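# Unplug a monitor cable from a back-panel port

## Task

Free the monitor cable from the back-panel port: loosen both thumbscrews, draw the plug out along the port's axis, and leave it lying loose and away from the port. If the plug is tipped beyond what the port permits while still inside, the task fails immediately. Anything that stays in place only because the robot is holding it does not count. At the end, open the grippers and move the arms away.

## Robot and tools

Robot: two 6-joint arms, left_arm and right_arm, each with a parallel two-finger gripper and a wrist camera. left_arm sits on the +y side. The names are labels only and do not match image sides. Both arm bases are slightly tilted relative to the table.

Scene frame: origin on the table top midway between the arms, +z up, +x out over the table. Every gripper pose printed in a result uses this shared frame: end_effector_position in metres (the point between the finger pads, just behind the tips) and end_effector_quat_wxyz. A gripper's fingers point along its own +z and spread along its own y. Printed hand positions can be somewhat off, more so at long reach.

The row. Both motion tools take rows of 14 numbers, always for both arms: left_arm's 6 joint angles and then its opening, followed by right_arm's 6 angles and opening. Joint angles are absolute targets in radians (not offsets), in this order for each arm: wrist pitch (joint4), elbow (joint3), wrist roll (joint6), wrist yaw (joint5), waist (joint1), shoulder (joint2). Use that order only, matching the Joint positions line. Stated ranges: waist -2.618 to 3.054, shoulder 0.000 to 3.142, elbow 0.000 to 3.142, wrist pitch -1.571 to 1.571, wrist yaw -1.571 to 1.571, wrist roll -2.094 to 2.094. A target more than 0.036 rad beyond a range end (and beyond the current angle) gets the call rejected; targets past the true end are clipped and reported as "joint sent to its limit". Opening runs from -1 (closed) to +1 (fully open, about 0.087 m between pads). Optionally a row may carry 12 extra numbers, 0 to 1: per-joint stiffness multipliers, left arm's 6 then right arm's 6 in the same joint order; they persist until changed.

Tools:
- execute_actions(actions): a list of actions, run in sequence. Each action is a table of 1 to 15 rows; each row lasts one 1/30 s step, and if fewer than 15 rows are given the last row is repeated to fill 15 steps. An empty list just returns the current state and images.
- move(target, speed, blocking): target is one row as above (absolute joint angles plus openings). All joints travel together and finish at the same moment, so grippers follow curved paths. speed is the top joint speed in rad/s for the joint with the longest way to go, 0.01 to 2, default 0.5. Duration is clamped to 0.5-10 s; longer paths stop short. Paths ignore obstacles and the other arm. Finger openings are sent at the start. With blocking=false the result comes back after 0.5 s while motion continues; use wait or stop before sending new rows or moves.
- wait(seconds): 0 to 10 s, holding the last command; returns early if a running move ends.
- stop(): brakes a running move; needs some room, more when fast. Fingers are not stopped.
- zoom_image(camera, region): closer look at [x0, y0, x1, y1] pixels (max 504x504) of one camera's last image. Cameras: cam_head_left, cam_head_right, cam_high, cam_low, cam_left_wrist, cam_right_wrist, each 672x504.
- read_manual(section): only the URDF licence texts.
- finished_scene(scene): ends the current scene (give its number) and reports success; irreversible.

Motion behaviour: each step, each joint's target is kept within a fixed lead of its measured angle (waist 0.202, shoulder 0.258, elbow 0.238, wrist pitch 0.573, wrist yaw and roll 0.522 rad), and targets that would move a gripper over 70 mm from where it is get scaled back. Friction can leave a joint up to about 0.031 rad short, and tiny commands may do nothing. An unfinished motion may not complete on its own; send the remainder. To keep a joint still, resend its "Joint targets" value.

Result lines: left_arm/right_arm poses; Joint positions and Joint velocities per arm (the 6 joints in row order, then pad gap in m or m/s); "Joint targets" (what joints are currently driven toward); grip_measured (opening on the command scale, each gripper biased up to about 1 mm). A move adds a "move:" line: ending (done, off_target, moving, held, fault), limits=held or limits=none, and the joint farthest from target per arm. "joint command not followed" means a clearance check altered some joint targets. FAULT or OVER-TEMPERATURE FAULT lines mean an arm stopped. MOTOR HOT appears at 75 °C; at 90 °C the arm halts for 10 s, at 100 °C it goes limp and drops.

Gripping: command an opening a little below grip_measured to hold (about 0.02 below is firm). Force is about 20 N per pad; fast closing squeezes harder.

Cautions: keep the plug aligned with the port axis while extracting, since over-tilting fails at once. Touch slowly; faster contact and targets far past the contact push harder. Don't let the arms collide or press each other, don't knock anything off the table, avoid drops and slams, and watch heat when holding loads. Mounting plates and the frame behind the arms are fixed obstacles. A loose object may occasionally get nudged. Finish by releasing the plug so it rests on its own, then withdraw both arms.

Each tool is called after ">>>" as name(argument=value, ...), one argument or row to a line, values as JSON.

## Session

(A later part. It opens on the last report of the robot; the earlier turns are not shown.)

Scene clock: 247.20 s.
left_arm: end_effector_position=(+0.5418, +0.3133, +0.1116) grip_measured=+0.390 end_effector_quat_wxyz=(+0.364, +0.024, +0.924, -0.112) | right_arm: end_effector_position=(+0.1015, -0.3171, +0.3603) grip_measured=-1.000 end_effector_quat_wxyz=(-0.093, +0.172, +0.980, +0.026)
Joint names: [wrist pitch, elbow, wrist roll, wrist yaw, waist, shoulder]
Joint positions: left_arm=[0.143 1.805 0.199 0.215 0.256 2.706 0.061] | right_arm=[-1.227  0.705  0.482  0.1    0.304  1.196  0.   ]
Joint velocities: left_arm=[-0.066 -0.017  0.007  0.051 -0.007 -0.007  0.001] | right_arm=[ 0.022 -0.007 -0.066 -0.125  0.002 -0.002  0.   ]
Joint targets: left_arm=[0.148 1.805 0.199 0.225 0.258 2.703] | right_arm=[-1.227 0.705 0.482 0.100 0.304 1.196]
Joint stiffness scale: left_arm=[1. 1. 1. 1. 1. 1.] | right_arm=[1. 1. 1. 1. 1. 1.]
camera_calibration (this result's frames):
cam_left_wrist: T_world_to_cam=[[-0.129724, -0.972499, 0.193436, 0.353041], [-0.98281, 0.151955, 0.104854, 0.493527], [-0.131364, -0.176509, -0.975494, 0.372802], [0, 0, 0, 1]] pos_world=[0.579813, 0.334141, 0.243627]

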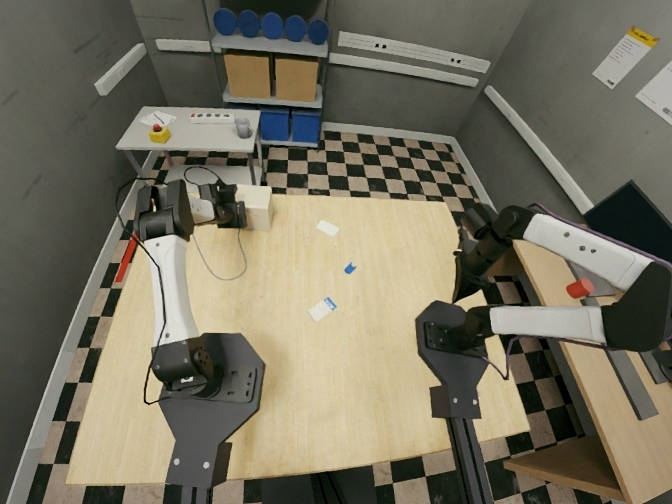

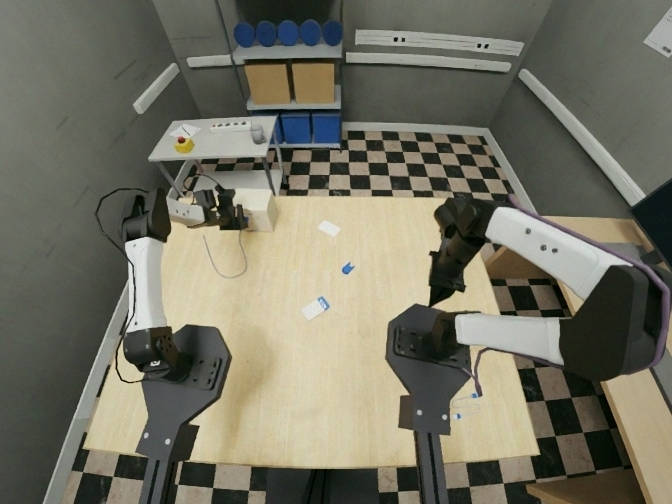

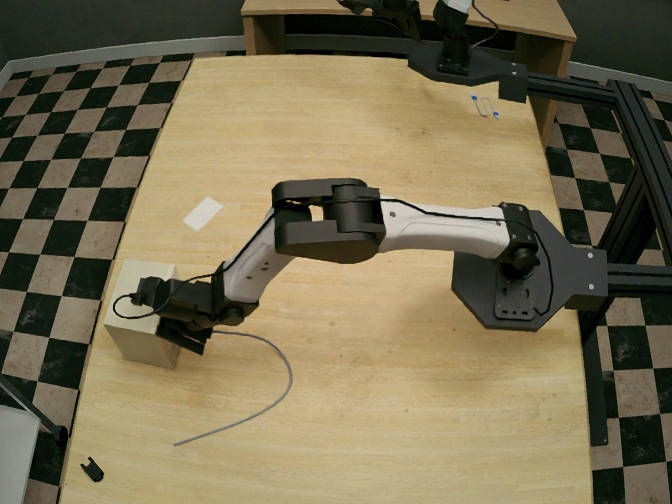

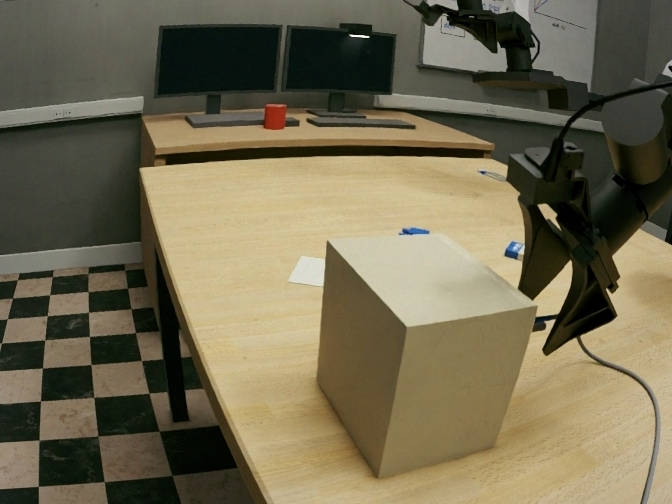

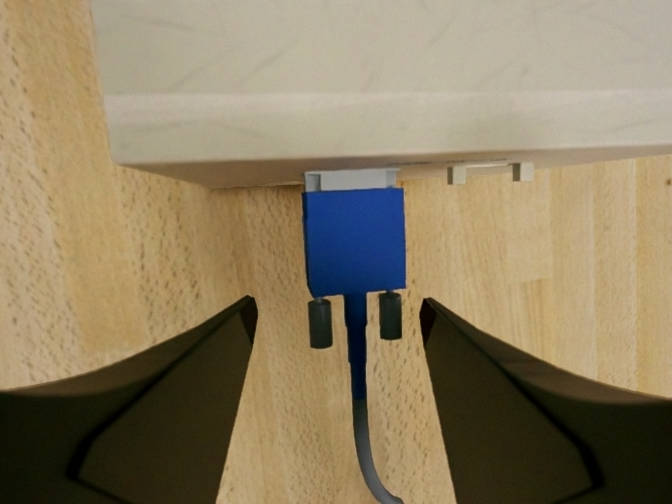

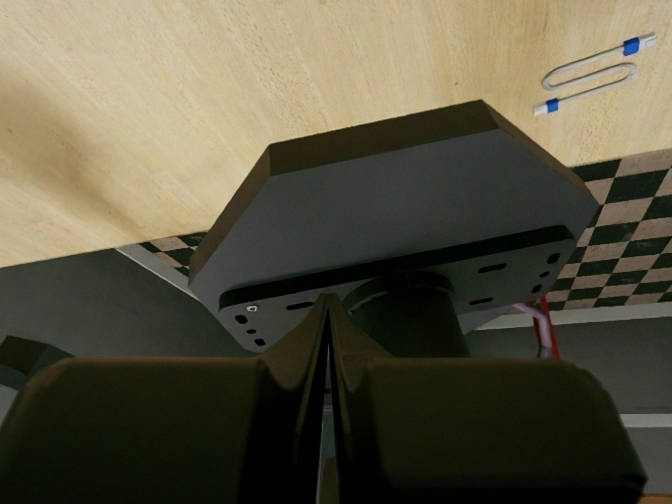

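>>> move(
  target=[0.39,1.645,0.245,-0.022,0.162,2.635,0.3,-1.227,0.705,0.482,0.1,0.304,1.196,-1],
  speed=0.2,
)

Scene clock: 250.07 s.
left_arm: end_effector_position=(+0.5572, +0.3059, +0.1379) grip_measured=+0.300 end_effector_quat_wxyz=(+0.424, +0.035, +0.905, -0.007) | right_arm: end_effector_position=(+0.1015, -0.3171, +0.3603) grip_measured=-1.000 end_effector_quat_wxyz=(-0.093, +0.172, +0.980, +0.026)
Joint names: [wrist pitch, elbow, wrist roll, wrist yaw, waist, shoulder]
Joint positions: left_arm=[ 0.384  1.665  0.239 -0.01   0.168  2.644  0.057] | right_arm=[-1.227  0.705  0.482  0.1    0.304  1.196  0.   ]
Joint velocities: left_arm=[-0.022  0.007 -0.022 -0.051  0.007 -0.017  0.   ] | right_arm=[ 0.022  0.007 -0.066 -0.022 -0.012  0.012  0.   ]
Joint targets: left_arm=[0.390 1.645 0.245 -0.022 0.162 2.635] | right_arm=[-1.227 0.705 0.482 0.100 0.304 1.196]
Joint stiffness scale: left_arm=[1. 1. 1. 1. 1. 1.] | right_arm=[1. 1. 1. 1. 1. 1.]
move: done; limits=none; left_arm: farthest joint: the elbow, 0.020 radians from its target (0.160 radians at the start); right_arm: farthest joint: the waist, 0.000 radians from its target (0.000 radians at the start)
camera_calibration (this result's frames):
cam_left_wrist: T_world_to_cam=[[-0.0731014, -0.997227, -0.0139427, 0.347333], [-0.997301, 0.0731877, -0.00577744, 0.554521], [0.00678185, 0.0134827, -0.999886, 0.267399], [0, 0, 0, 1]] pos_world=[0.576601, 0.30218, 0.275415]

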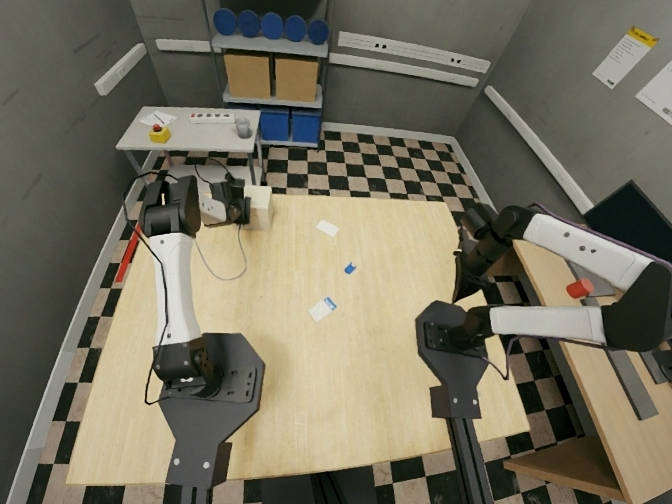

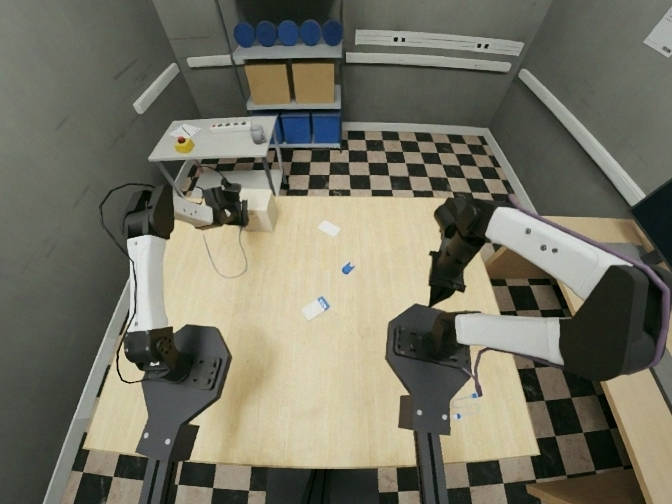

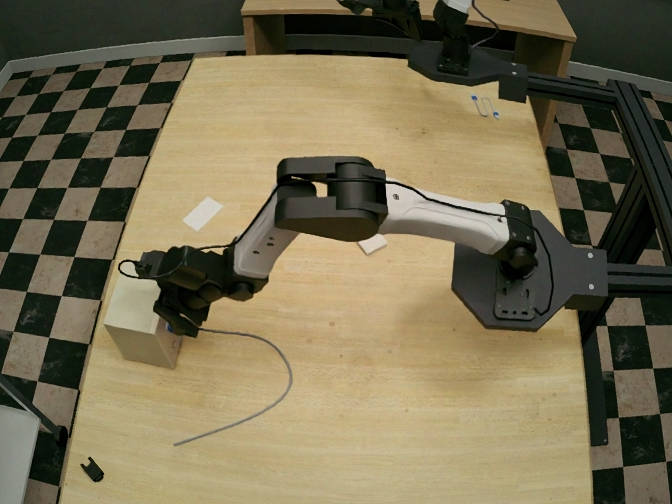

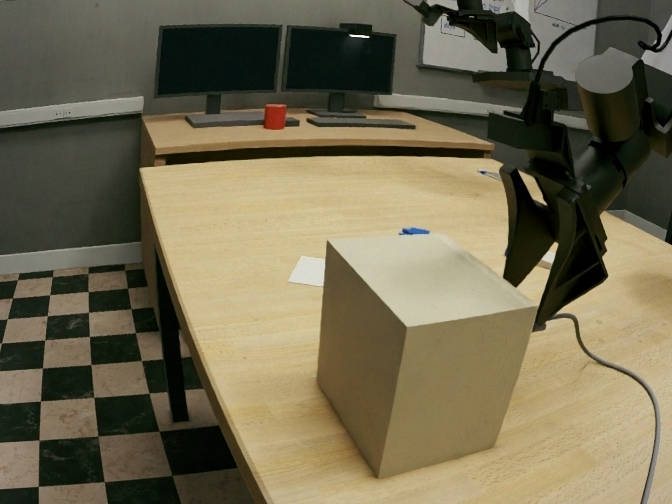

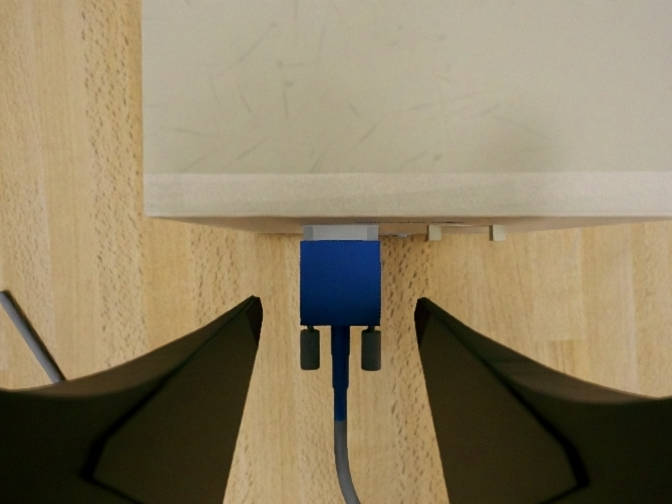

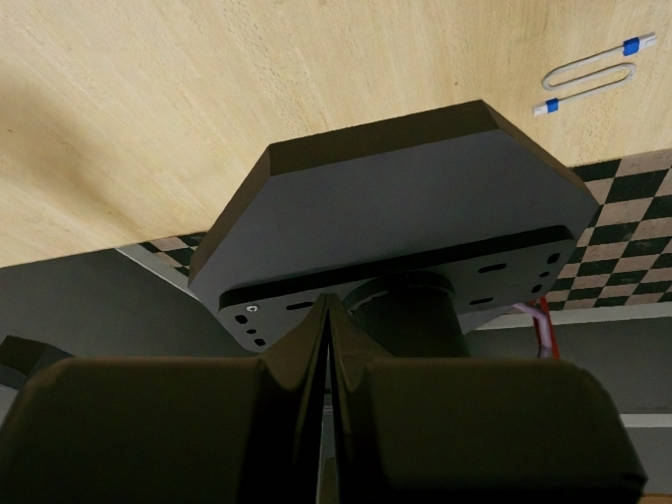

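>>> move(
  target=[0.384,1.776,0.239,-0.01,0.181,2.756,0.1,-1.227,0.705,0.482,0.1,0.304,1.196,-1],
  speed=0.12,
)

Scene clock: 251.90 s.
left_arm: end_effector_position=(+0.5665, +0.3029, +0.1158) grip_measured=+0.100 end_effector_quat_wxyz=(+0.425, +0.034, +0.904, -0.007) | right_arm: end_effector_position=(+0.1015, -0.3171, +0.3603) grip_measured=-1.000 end_effector_quat_wxyz=(-0.093, +0.172, +0.980, +0.026)
Joint names: [wrist pitch, elbow, wrist roll, wrist yaw, waist, shoulder]
Joint positions: left_arm=[ 0.384  1.76   0.239 -0.01   0.168  2.737  0.048] | right_arm=[-1.227  0.705  0.482  0.1    0.304  1.196  0.   ]
Joint velocities: left_arm=[ 0.037  0.002  0.022  0.007 -0.032  0.002 -0.   ] | right_arm=[-0.095 -0.017  0.066  0.066  0.002 -0.012  0.   ]
Joint targets: left_arm=[0.384 1.776 0.239 -0.010 0.181 2.756] | right_arm=[-1.227 0.705 0.482 0.100 0.304 1.196]
Joint stiffness scale: left_arm=[1. 1. 1. 1. 1. 1.] | right_arm=[1. 1. 1. 1. 1. 1.]
move: done; limits=none; left_arm: farthest joint: the shoulder, 0.019 radians from its target (0.112 radians at the start); right_arm: farthest joint: the waist, 0.000 radians from its target (0.000 radians at the start)
camera_calibration (this result's frames):
cam_left_wrist: T_world_to_cam=[[-0.072107, -0.997288, -0.0147541, 0.344253], [-0.997357, 0.0722279, -0.00783346, 0.564391], [0.00887787, 0.0141503, -0.99986, 0.243944], [0, 0, 0, 1]] pos_world=[0.585557, 0.299103, 0.25341]

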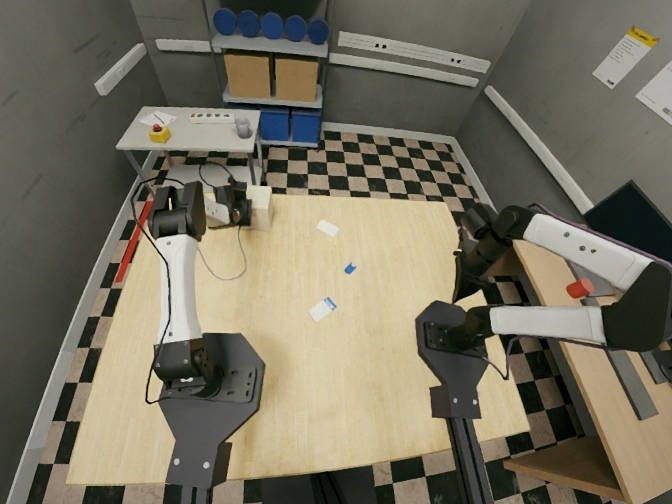

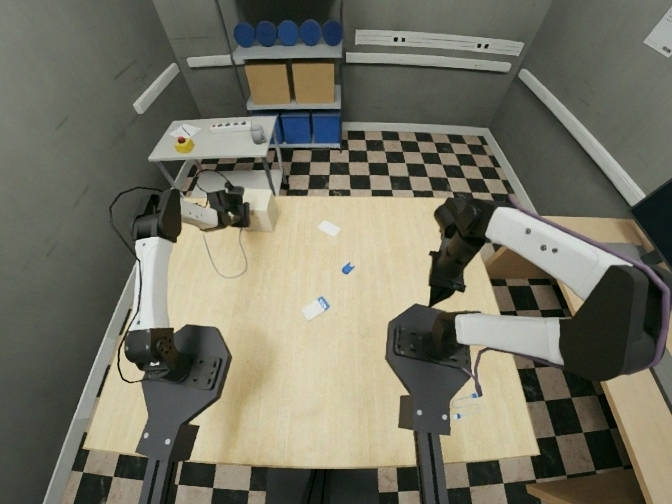

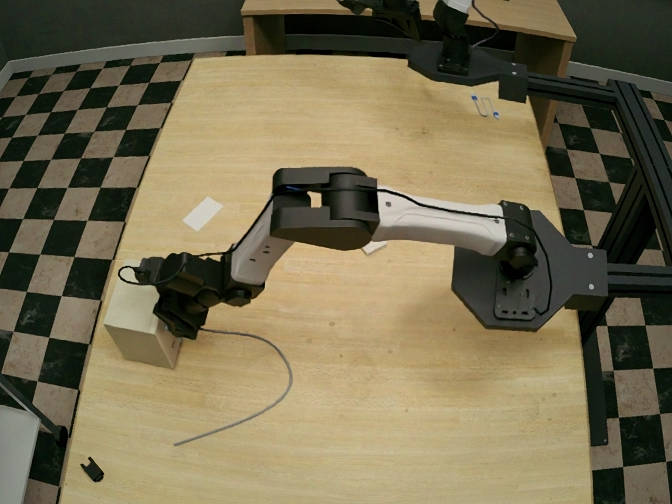

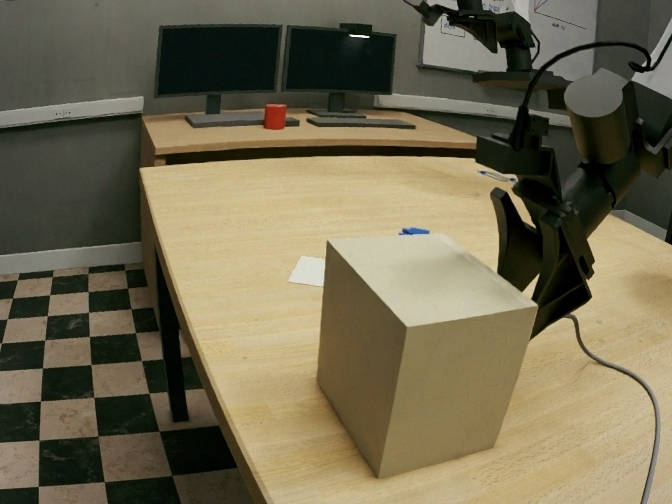

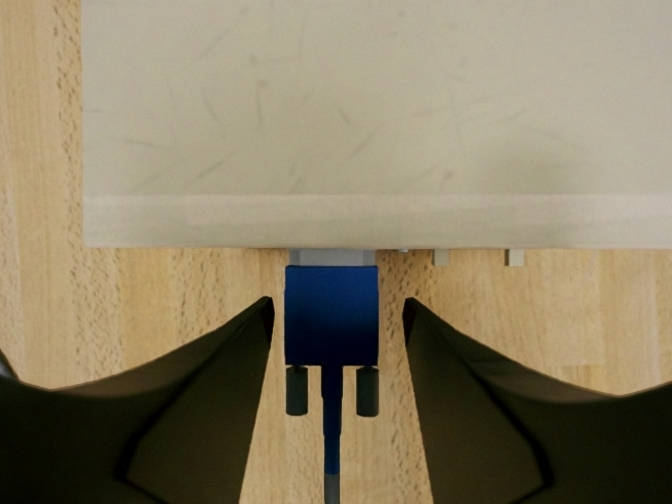

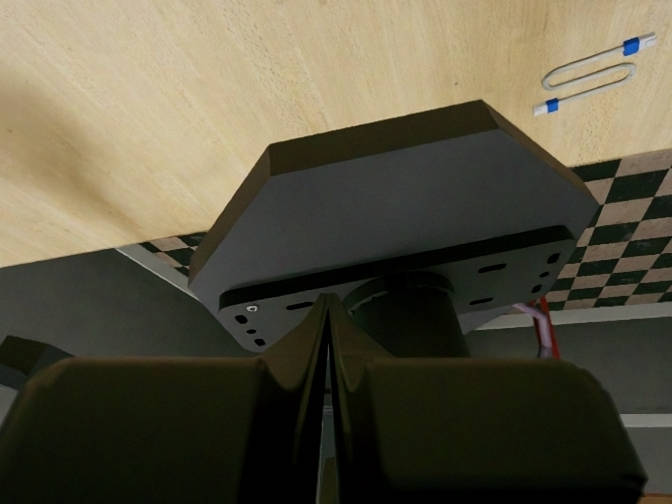

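>>> move(
  target=[0.384,1.79,0.239,-0.01,0.186,2.774,0.0,-1.227,0.705,0.482,0.1,0.304,1.196,-1],
  speed=0.03,
)

Scene clock: 253.63 s.
left_arm: end_effector_position=(+0.5664, +0.3075, +0.1099) grip_measured=+0.000 end_effector_quat_wxyz=(+0.423, +0.031, +0.905, -0.005) | right_arm: end_effector_position=(+0.1015, -0.3171, +0.3603) grip_measured=-1.000 end_effector_quat_wxyz=(-0.093, +0.172, +0.980, +0.026)
Joint names: [wrist pitch, elbow, wrist roll, wrist yaw, waist, shoulder]
Joint positions: left_arm=[ 0.384  1.775  0.239 -0.01   0.177  2.754  0.044] | right_arm=[-1.227  0.705  0.482  0.1    0.304  1.196  0.   ]
Joint velocities: left_arm=[-0.022  0.012  0.037  0.051 -0.007 -0.007  0.   ] | right_arm=[ 0.007 -0.007 -0.125 -0.051 -0.007 -0.012  0.   ]
Joint targets: left_arm=[0.384 1.790 0.239 -0.010 0.186 2.774] | right_arm=[-1.227 0.705 0.482 0.100 0.304 1.196]
Joint stiffness scale: left_arm=[1. 1. 1. 1. 1. 1.] | right_arm=[1. 1. 1. 1. 1. 1.]
move: done; limits=none; left_arm: farthest joint: the shoulder, 0.020 radians from its target (0.037 radians at the start); right_arm: farthest joint: the waist, 0.000 radians from its target (0.000 radians at the start)
camera_calibration (this result's frames):
cam_left_wrist: T_world_to_cam=[[-0.0639858, -0.997836, -0.0151484, 0.344375], [-0.997939, 0.0640528, -0.00397939, 0.566352], [0.00494108, 0.0148626, -0.999877, 0.23992], [0, 0, 0, 1]] pos_world=[0.586034, 0.303788, 0.247361]

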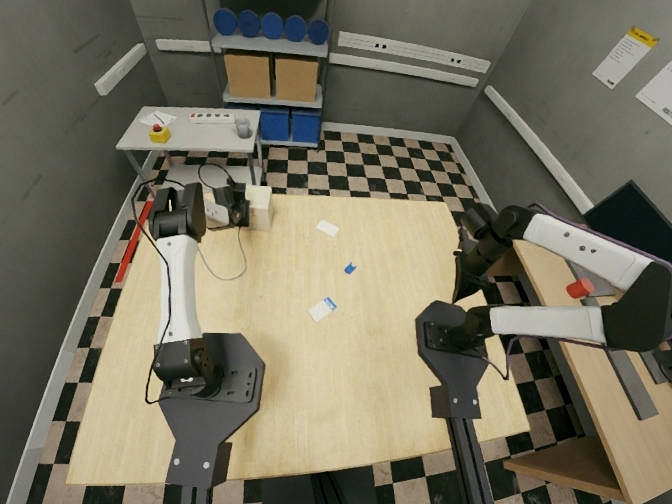

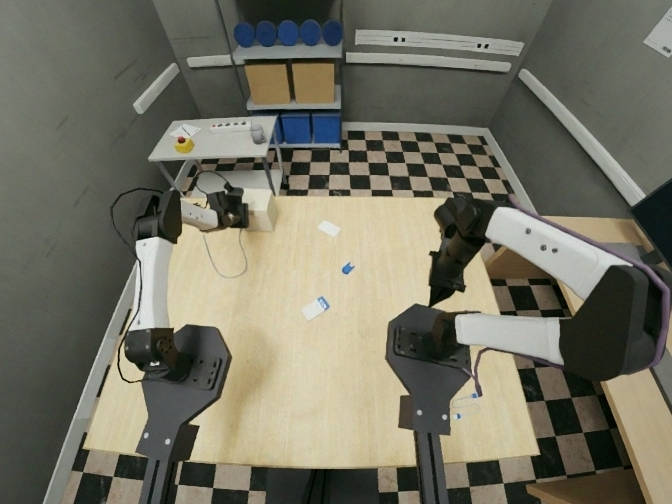

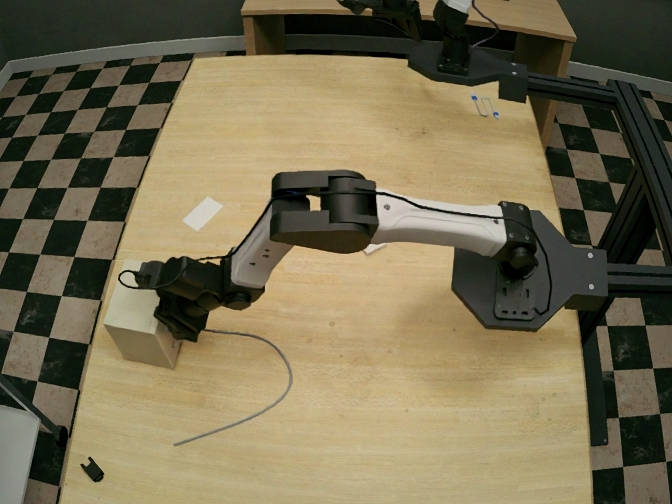

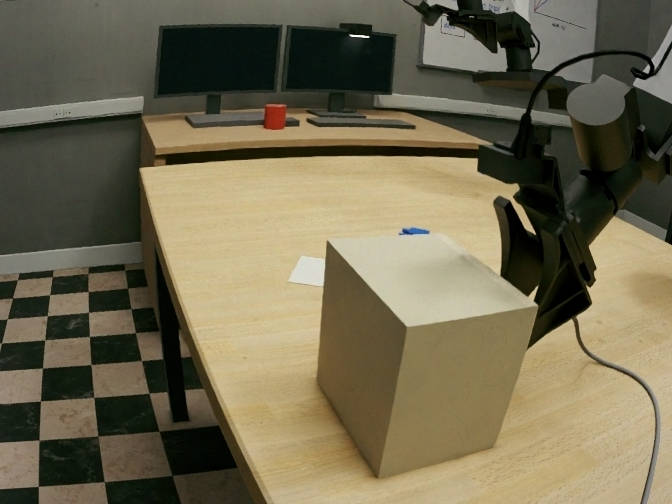

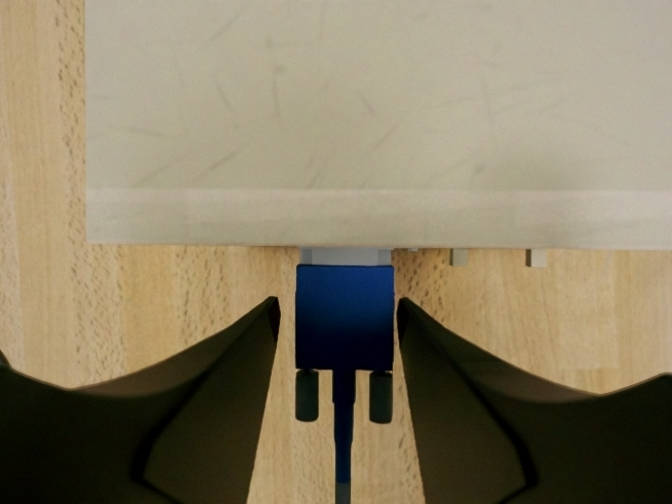

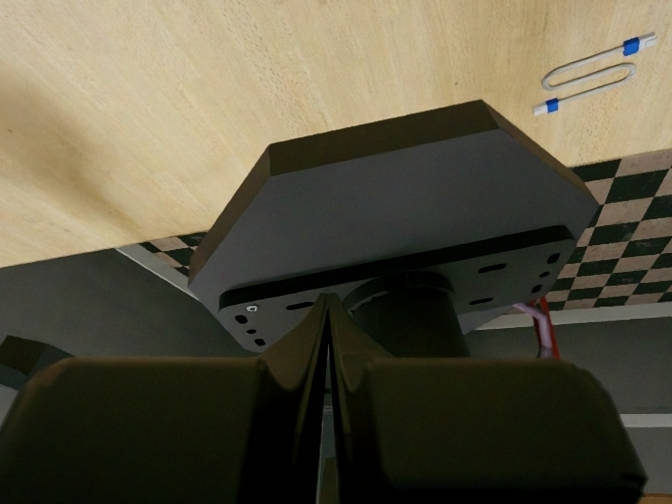

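>>> execute_actions(
  actions=[
    [[0.384,1.79,0.239,0.014,0.184,2.774,-0.1,-1.227,0.705,0.482,0.1,0.304,1.196,-1]],
    [[0.384,1.79,0.239,0.014,0.184,2.774,-0.1,-1.227,0.705,0.482,0.1,0.304,1.196,-1]],
  ],
)

Scene clock: 255.10 s.
left_arm: end_effector_position=(+0.5669, +0.3051, +0.1103) grip_measured=-0.100 end_effector_quat_wxyz=(+0.425, +0.034, +0.905, -0.011) | right_arm: end_effector_position=(+0.1015, -0.3171, +0.3603) grip_measured=-1.000 end_effector_quat_wxyz=(-0.093, +0.172, +0.980, +0.026)
Joint names: [wrist pitch, elbow, wrist roll, wrist yaw, waist, shoulder]
Joint positions: left_arm=[0.384 1.775 0.239 0.004 0.177 2.754 0.039] | right_arm=[-1.227  0.705  0.482  0.1    0.304  1.196  0.   ]
Joint velocities: left_arm=[-0.022  0.007 -0.022 -0.051 -0.002 -0.012  0.001] | right_arm=[-0.007  0.007 -0.037  0.037 -0.007 -0.012  0.   ]
Joint targets: left_arm=[0.384 1.790 0.239 0.014 0.184 2.774] | right_arm=[-1.227 0.705 0.482 0.100 0.304 1.196]
Joint stiffness scale: left_arm=[1. 1. 1. 1. 1. 1.] | right_arm=[1. 1. 1. 1. 1. 1.]
camera_calibration (this result's frames):
cam_left_wrist: T_world_to_cam=[[-0.0744404, -0.997205, -0.00644187, 0.346787], [-0.997193, 0.0744885, -0.00759008, 0.563767], [0.0080487, 0.00585878, -0.99995, 0.2414], [0, 0, 0, 1]] pos_world=[0.586056, 0.302409, 0.247901]

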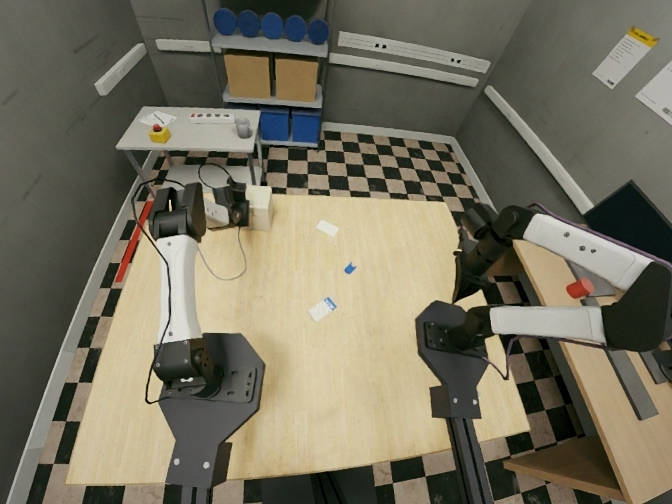

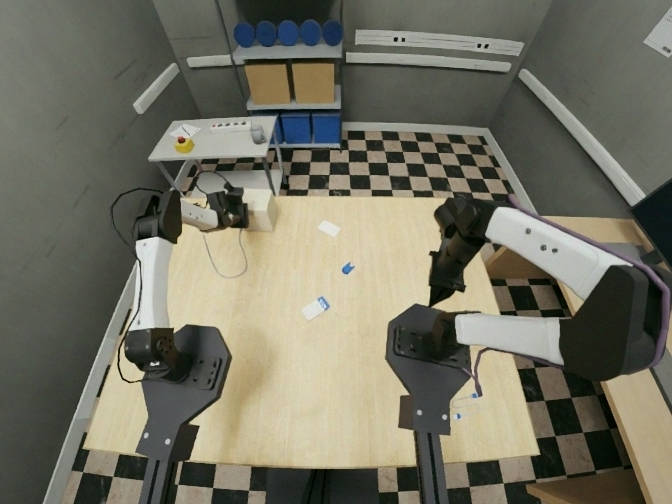

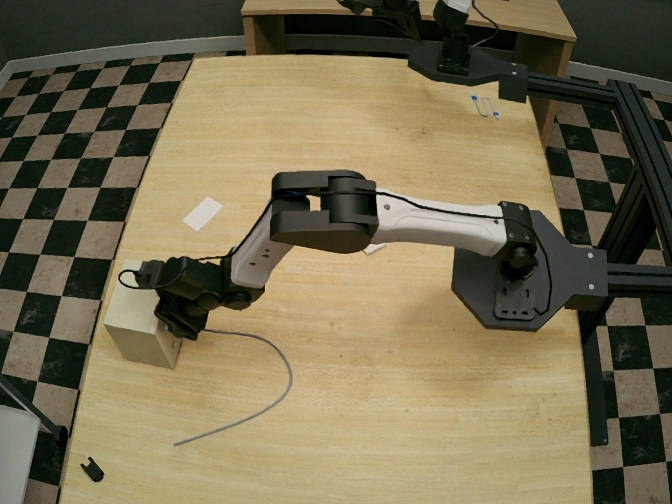

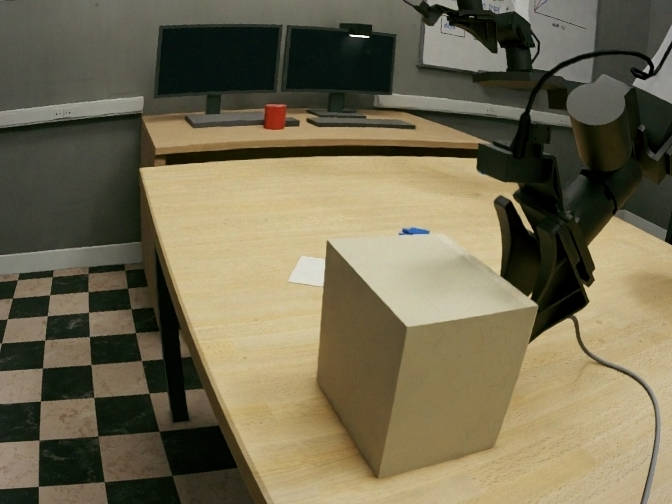

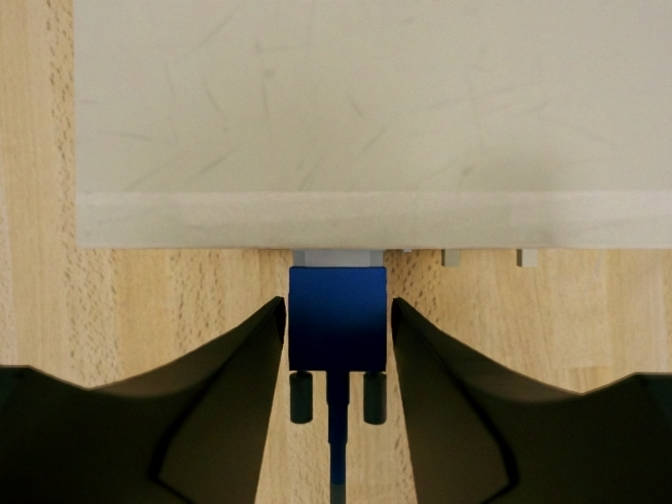

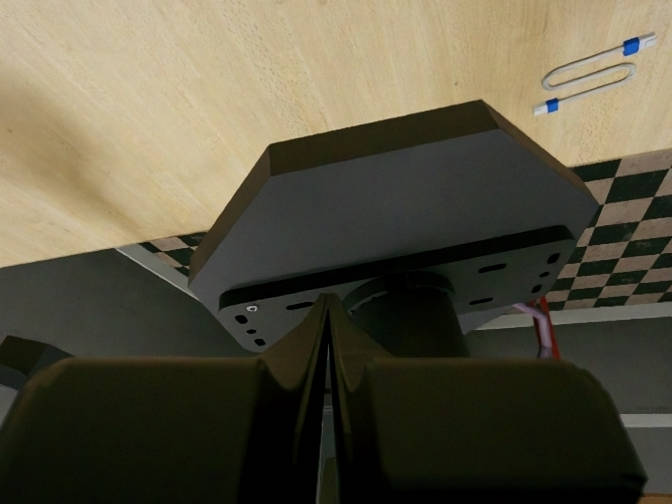

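>>> execute_actions(
  actions=[
    [[0.384,1.775,0.239,0.004,0.18,2.76,-0.16,-1.227,0.705,0.482,0.1,0.304,1.196,-1],[0.384,1.775,0.239,0.004,0.18,2.76,-0.18,-1.227,0.705,0.482,0.1,0.304,1.196,-1],[0.384,1.775,0.239,0.004,0.18,2.76,-0.2,-1.227,0.705,0.482,0.1,0.304,1.196,-1],[0.384,1.775,0.239,0.004,0.18,2.76,-0.21,-1.227,0.705,0.482,0.1,0.304,1.196,-1],[0.384,1.775,0.239,0.004,0.18,2.76,-0.22,-1.227,0.705,0.482,0.1,0.304,1.196,-1],[0.384,1.775,0.239,0.004,0.18,2.76,-0.23,-1.227,0.705,0.482,0.1,0.304,1.196,-1],[0.384,1.775,0.239,0.004,0.18,2.76,-0.24,-1.227,0.705,0.482,0.1,0.304,1.196,-1],[0.384,1.775,0.239,0.004,0.18,2.76,-0.25,-1.227,0.705,0.482,0.1,0.304,1.196,-1],[0.384,1.775,0.239,0.004,0.18,2.76,-0.26,-1.227,0.705,0.482,0.1,0.304,1.196,-1],[0.384,1.775,0.239,0.004,0.18,2.76,-0.27,-1.227,0.705,0.482,0.1,0.304,1.196,-1],[0.384,1.775,0.239,0.004,0.18,2.76,-0.28,-1.227,0.705,0.482,0.1,0.304,1.196,-1]],
    [[0.384,1.765,0.239,0.004,0.18,2.755,-0.29,-1.227,0.705,0.482,0.1,0.304,1.196,-1]],
  ],
)

Scene clock: 257.27 s.
left_arm: end_effector_position=(+0.5669, +0.3051, +0.1103) grip_measured=-0.285 end_effector_quat_wxyz=(+0.425, +0.034, +0.905, -0.011) | right_arm: end_effector_position=(+0.1015, -0.3171, +0.3603) grip_measured=-1.000 end_effector_quat_wxyz=(-0.093, +0.172, +0.980, +0.026)
Joint names: [wrist pitch, elbow, wrist roll, wrist yaw, waist, shoulder]
Joint positions: left_arm=[0.384 1.775 0.239 0.004 0.177 2.754 0.031] | right_arm=[-1.227  0.705  0.482  0.1    0.304  1.196  0.   ]
Joint velocities: left_arm=[-0.022  0.012 -0.022 -0.051  0.002 -0.002  0.   ] | right_arm=[ 0.022 -0.007 -0.066 -0.037  0.012  0.022  0.   ]
Joint targets: left_arm=[0.384 1.765 0.239 0.004 0.180 2.755] | right_arm=[-1.227 0.705 0.482 0.100 0.304 1.196]
Joint stiffness scale: left_arm=[1. 1. 1. 1. 1. 1.] | right_arm=[1. 1. 1. 1. 1. 1.]
camera_calibration (this result's frames):
cam_left_wrist: T_world_to_cam=[[-0.0744404, -0.997205, -0.00644187, 0.346787], [-0.997193, 0.0744885, -0.00759008, 0.563767], [0.0080487, 0.00585878, -0.99995, 0.2414], [0, 0, 0, 1]] pos_world=[0.586056, 0.302409, 0.247901]

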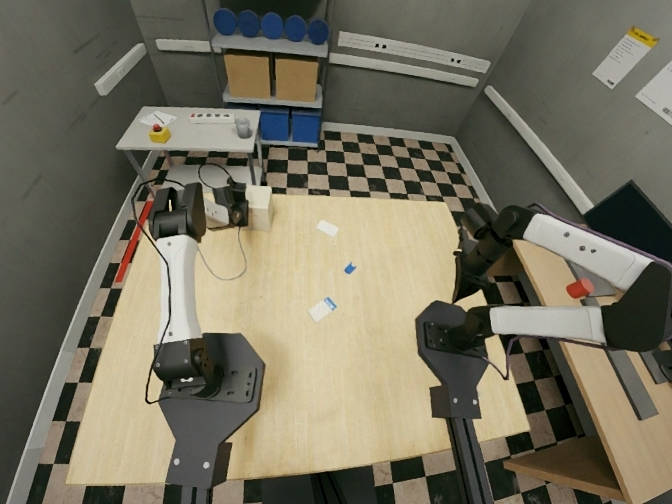

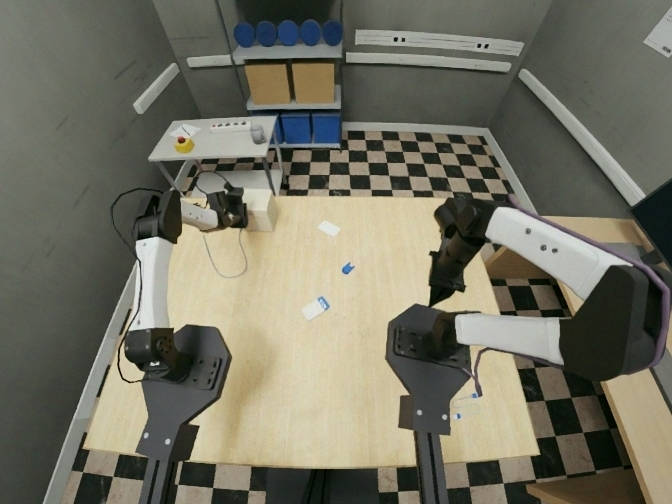

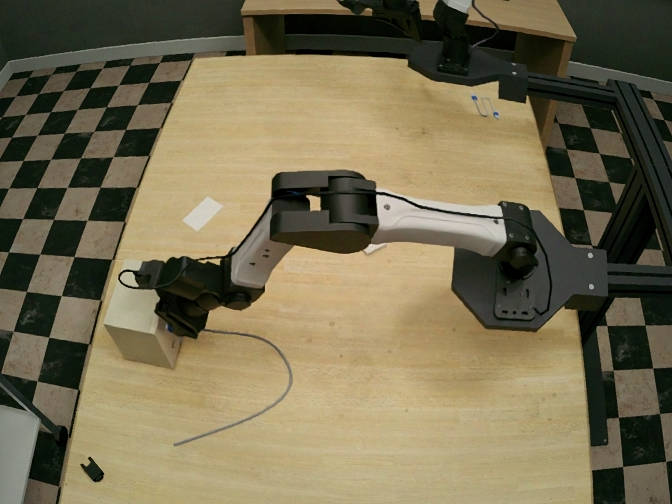

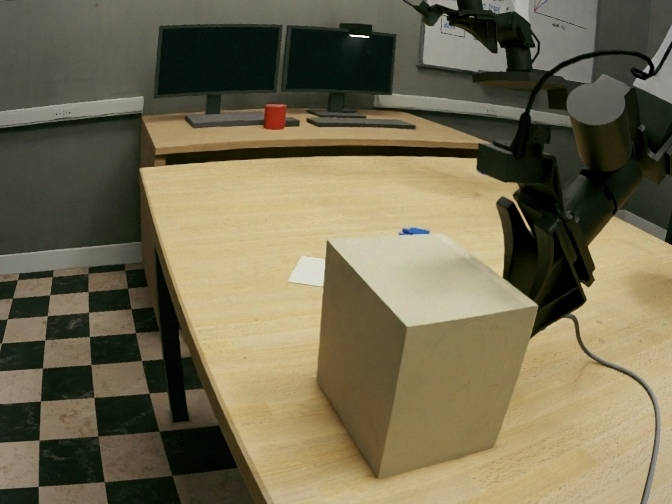

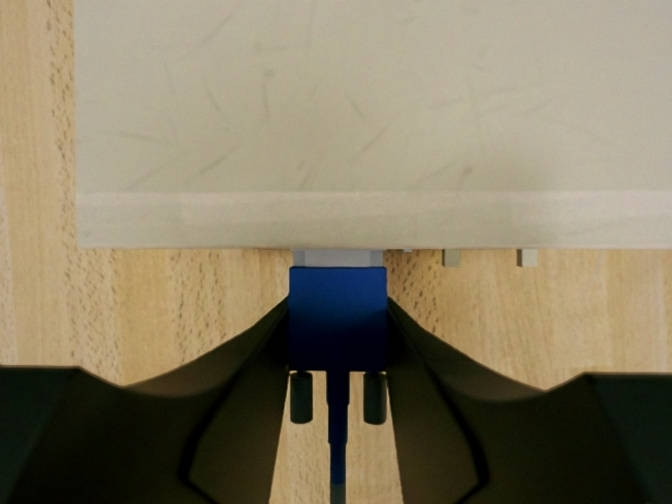

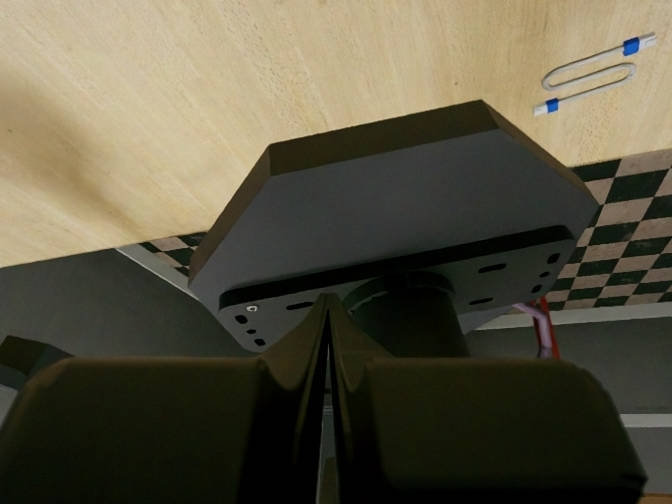

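>>> execute_actions(
  actions=[
    [[0.384,1.76,0.239,0.0,0.18,2.752,-0.31,-1.227,0.705,0.482,0.1,0.304,1.196,-1]],
    [[0.386,1.755,0.239,-0.003,0.18,2.749,-0.31,-1.227,0.705,0.482,0.1,0.304,1.196,-1],[0.386,1.753,0.239,-0.003,0.18,2.748,-0.31,-1.227,0.705,0.482,0.1,0.304,1.196,-1],[0.387,1.751,0.239,-0.003,0.18,2.747,-0.31,-1.227,0.705,0.482,0.1,0.304,1.196,-1],[0.388,1.749,0.239,-0.003,0.18,2.746,-0.31,-1.227,0.705,0.482,0.1,0.304,1.196,-1],[0.389,1.747,0.239,-0.003,0.18,2.745,-0.31,-1.227,0.705,0.482,0.1,0.304,1.196,-1],[0.39,1.745,0.239,-0.003,0.18,2.744,-0.31,-1.227,0.705,0.482,0.1,0.304,1.196,-1],[0.391,1.743,0.239,-0.003,0.18,2.743,-0.31,-1.227,0.705,0.482,0.1,0.304,1.196,-1]],
  ],
)

Scene clock: 258.87 s.
left_arm: end_effector_position=(+0.5668, +0.3051, +0.1102) grip_measured=-0.286 end_effector_quat_wxyz=(+0.428, +0.033, +0.903, -0.010) | right_arm: end_effector_position=(+0.1015, -0.3171, +0.3603) grip_measured=-1.000 end_effector_quat_wxyz=(-0.093, +0.172, +0.980, +0.026)
Joint names: [wrist pitch, elbow, wrist roll, wrist yaw, waist, shoulder]
Joint positions: left_arm=[0.4   1.767 0.239 0.004 0.177 2.754 0.031] | right_arm=[-1.227  0.705  0.482  0.1    0.304  1.196  0.   ]
Joint velocities: left_arm=[-0.007 -0.012 -0.007 -0.037 -0.002  0.002 -0.001] | right_arm=[-0.007  0.012  0.051 -0.007  0.012 -0.007  0.   ]
Joint targets: left_arm=[0.391 1.743 0.239 -0.003 0.180 2.743] | right_arm=[-1.227 0.705 0.482 0.100 0.304 1.196]
Joint stiffness scale: left_arm=[1. 1. 1. 1. 1. 1.] | right_arm=[1. 1. 1. 1. 1. 1.]
camera_calibration (this result's frames):
cam_left_wrist: T_world_to_cam=[[-0.0730855, -0.997296, -0.00764385, 0.346157], [-0.997205, 0.0731938, -0.0150097, 0.56493], [0.0155286, 0.0065255, -0.999858, 0.236875], [0, 0, 0, 1]] pos_world=[0.584972, 0.302326, 0.247967]

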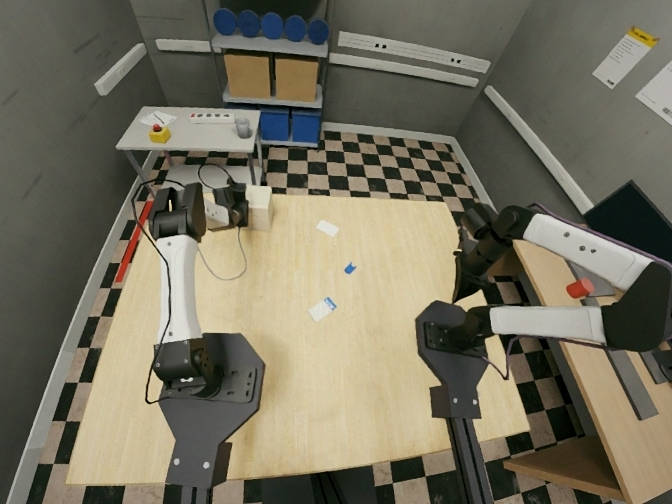

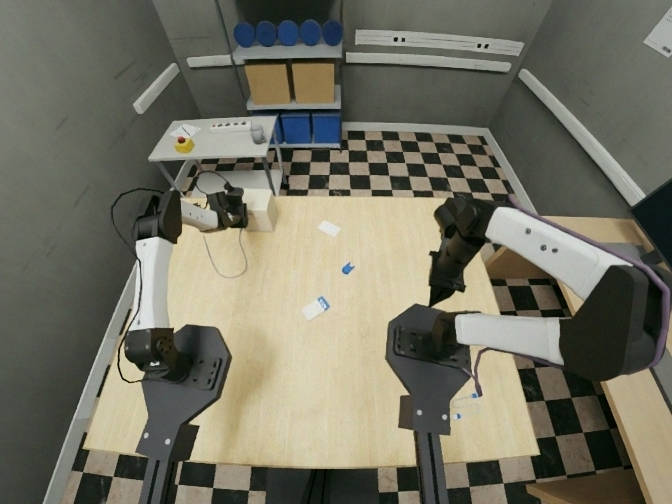

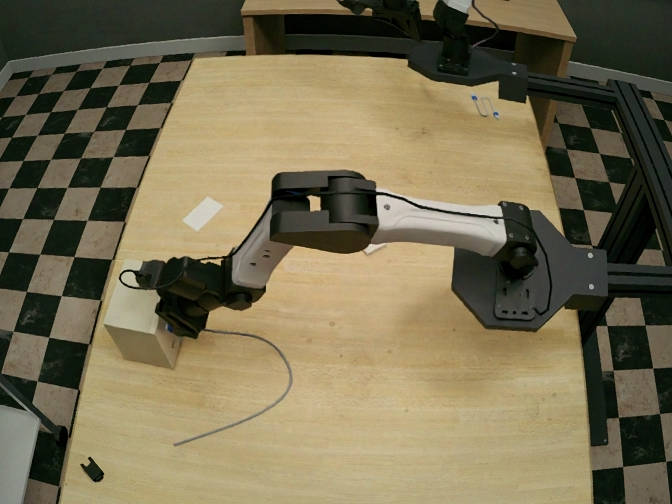

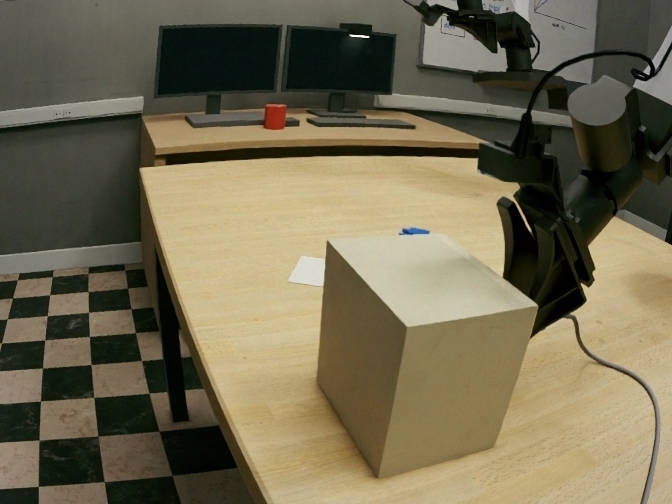

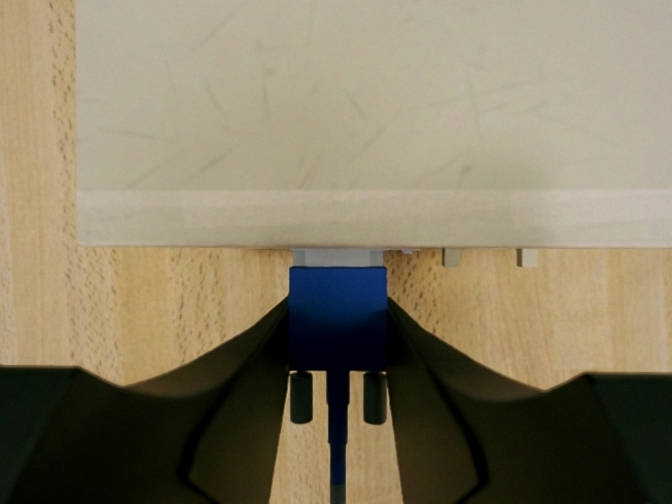

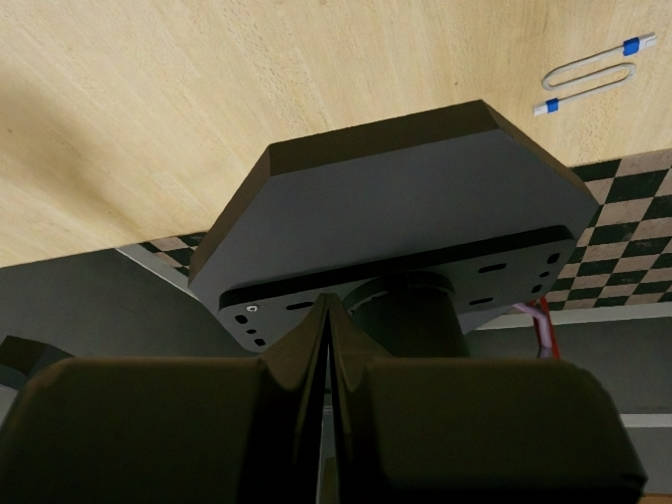

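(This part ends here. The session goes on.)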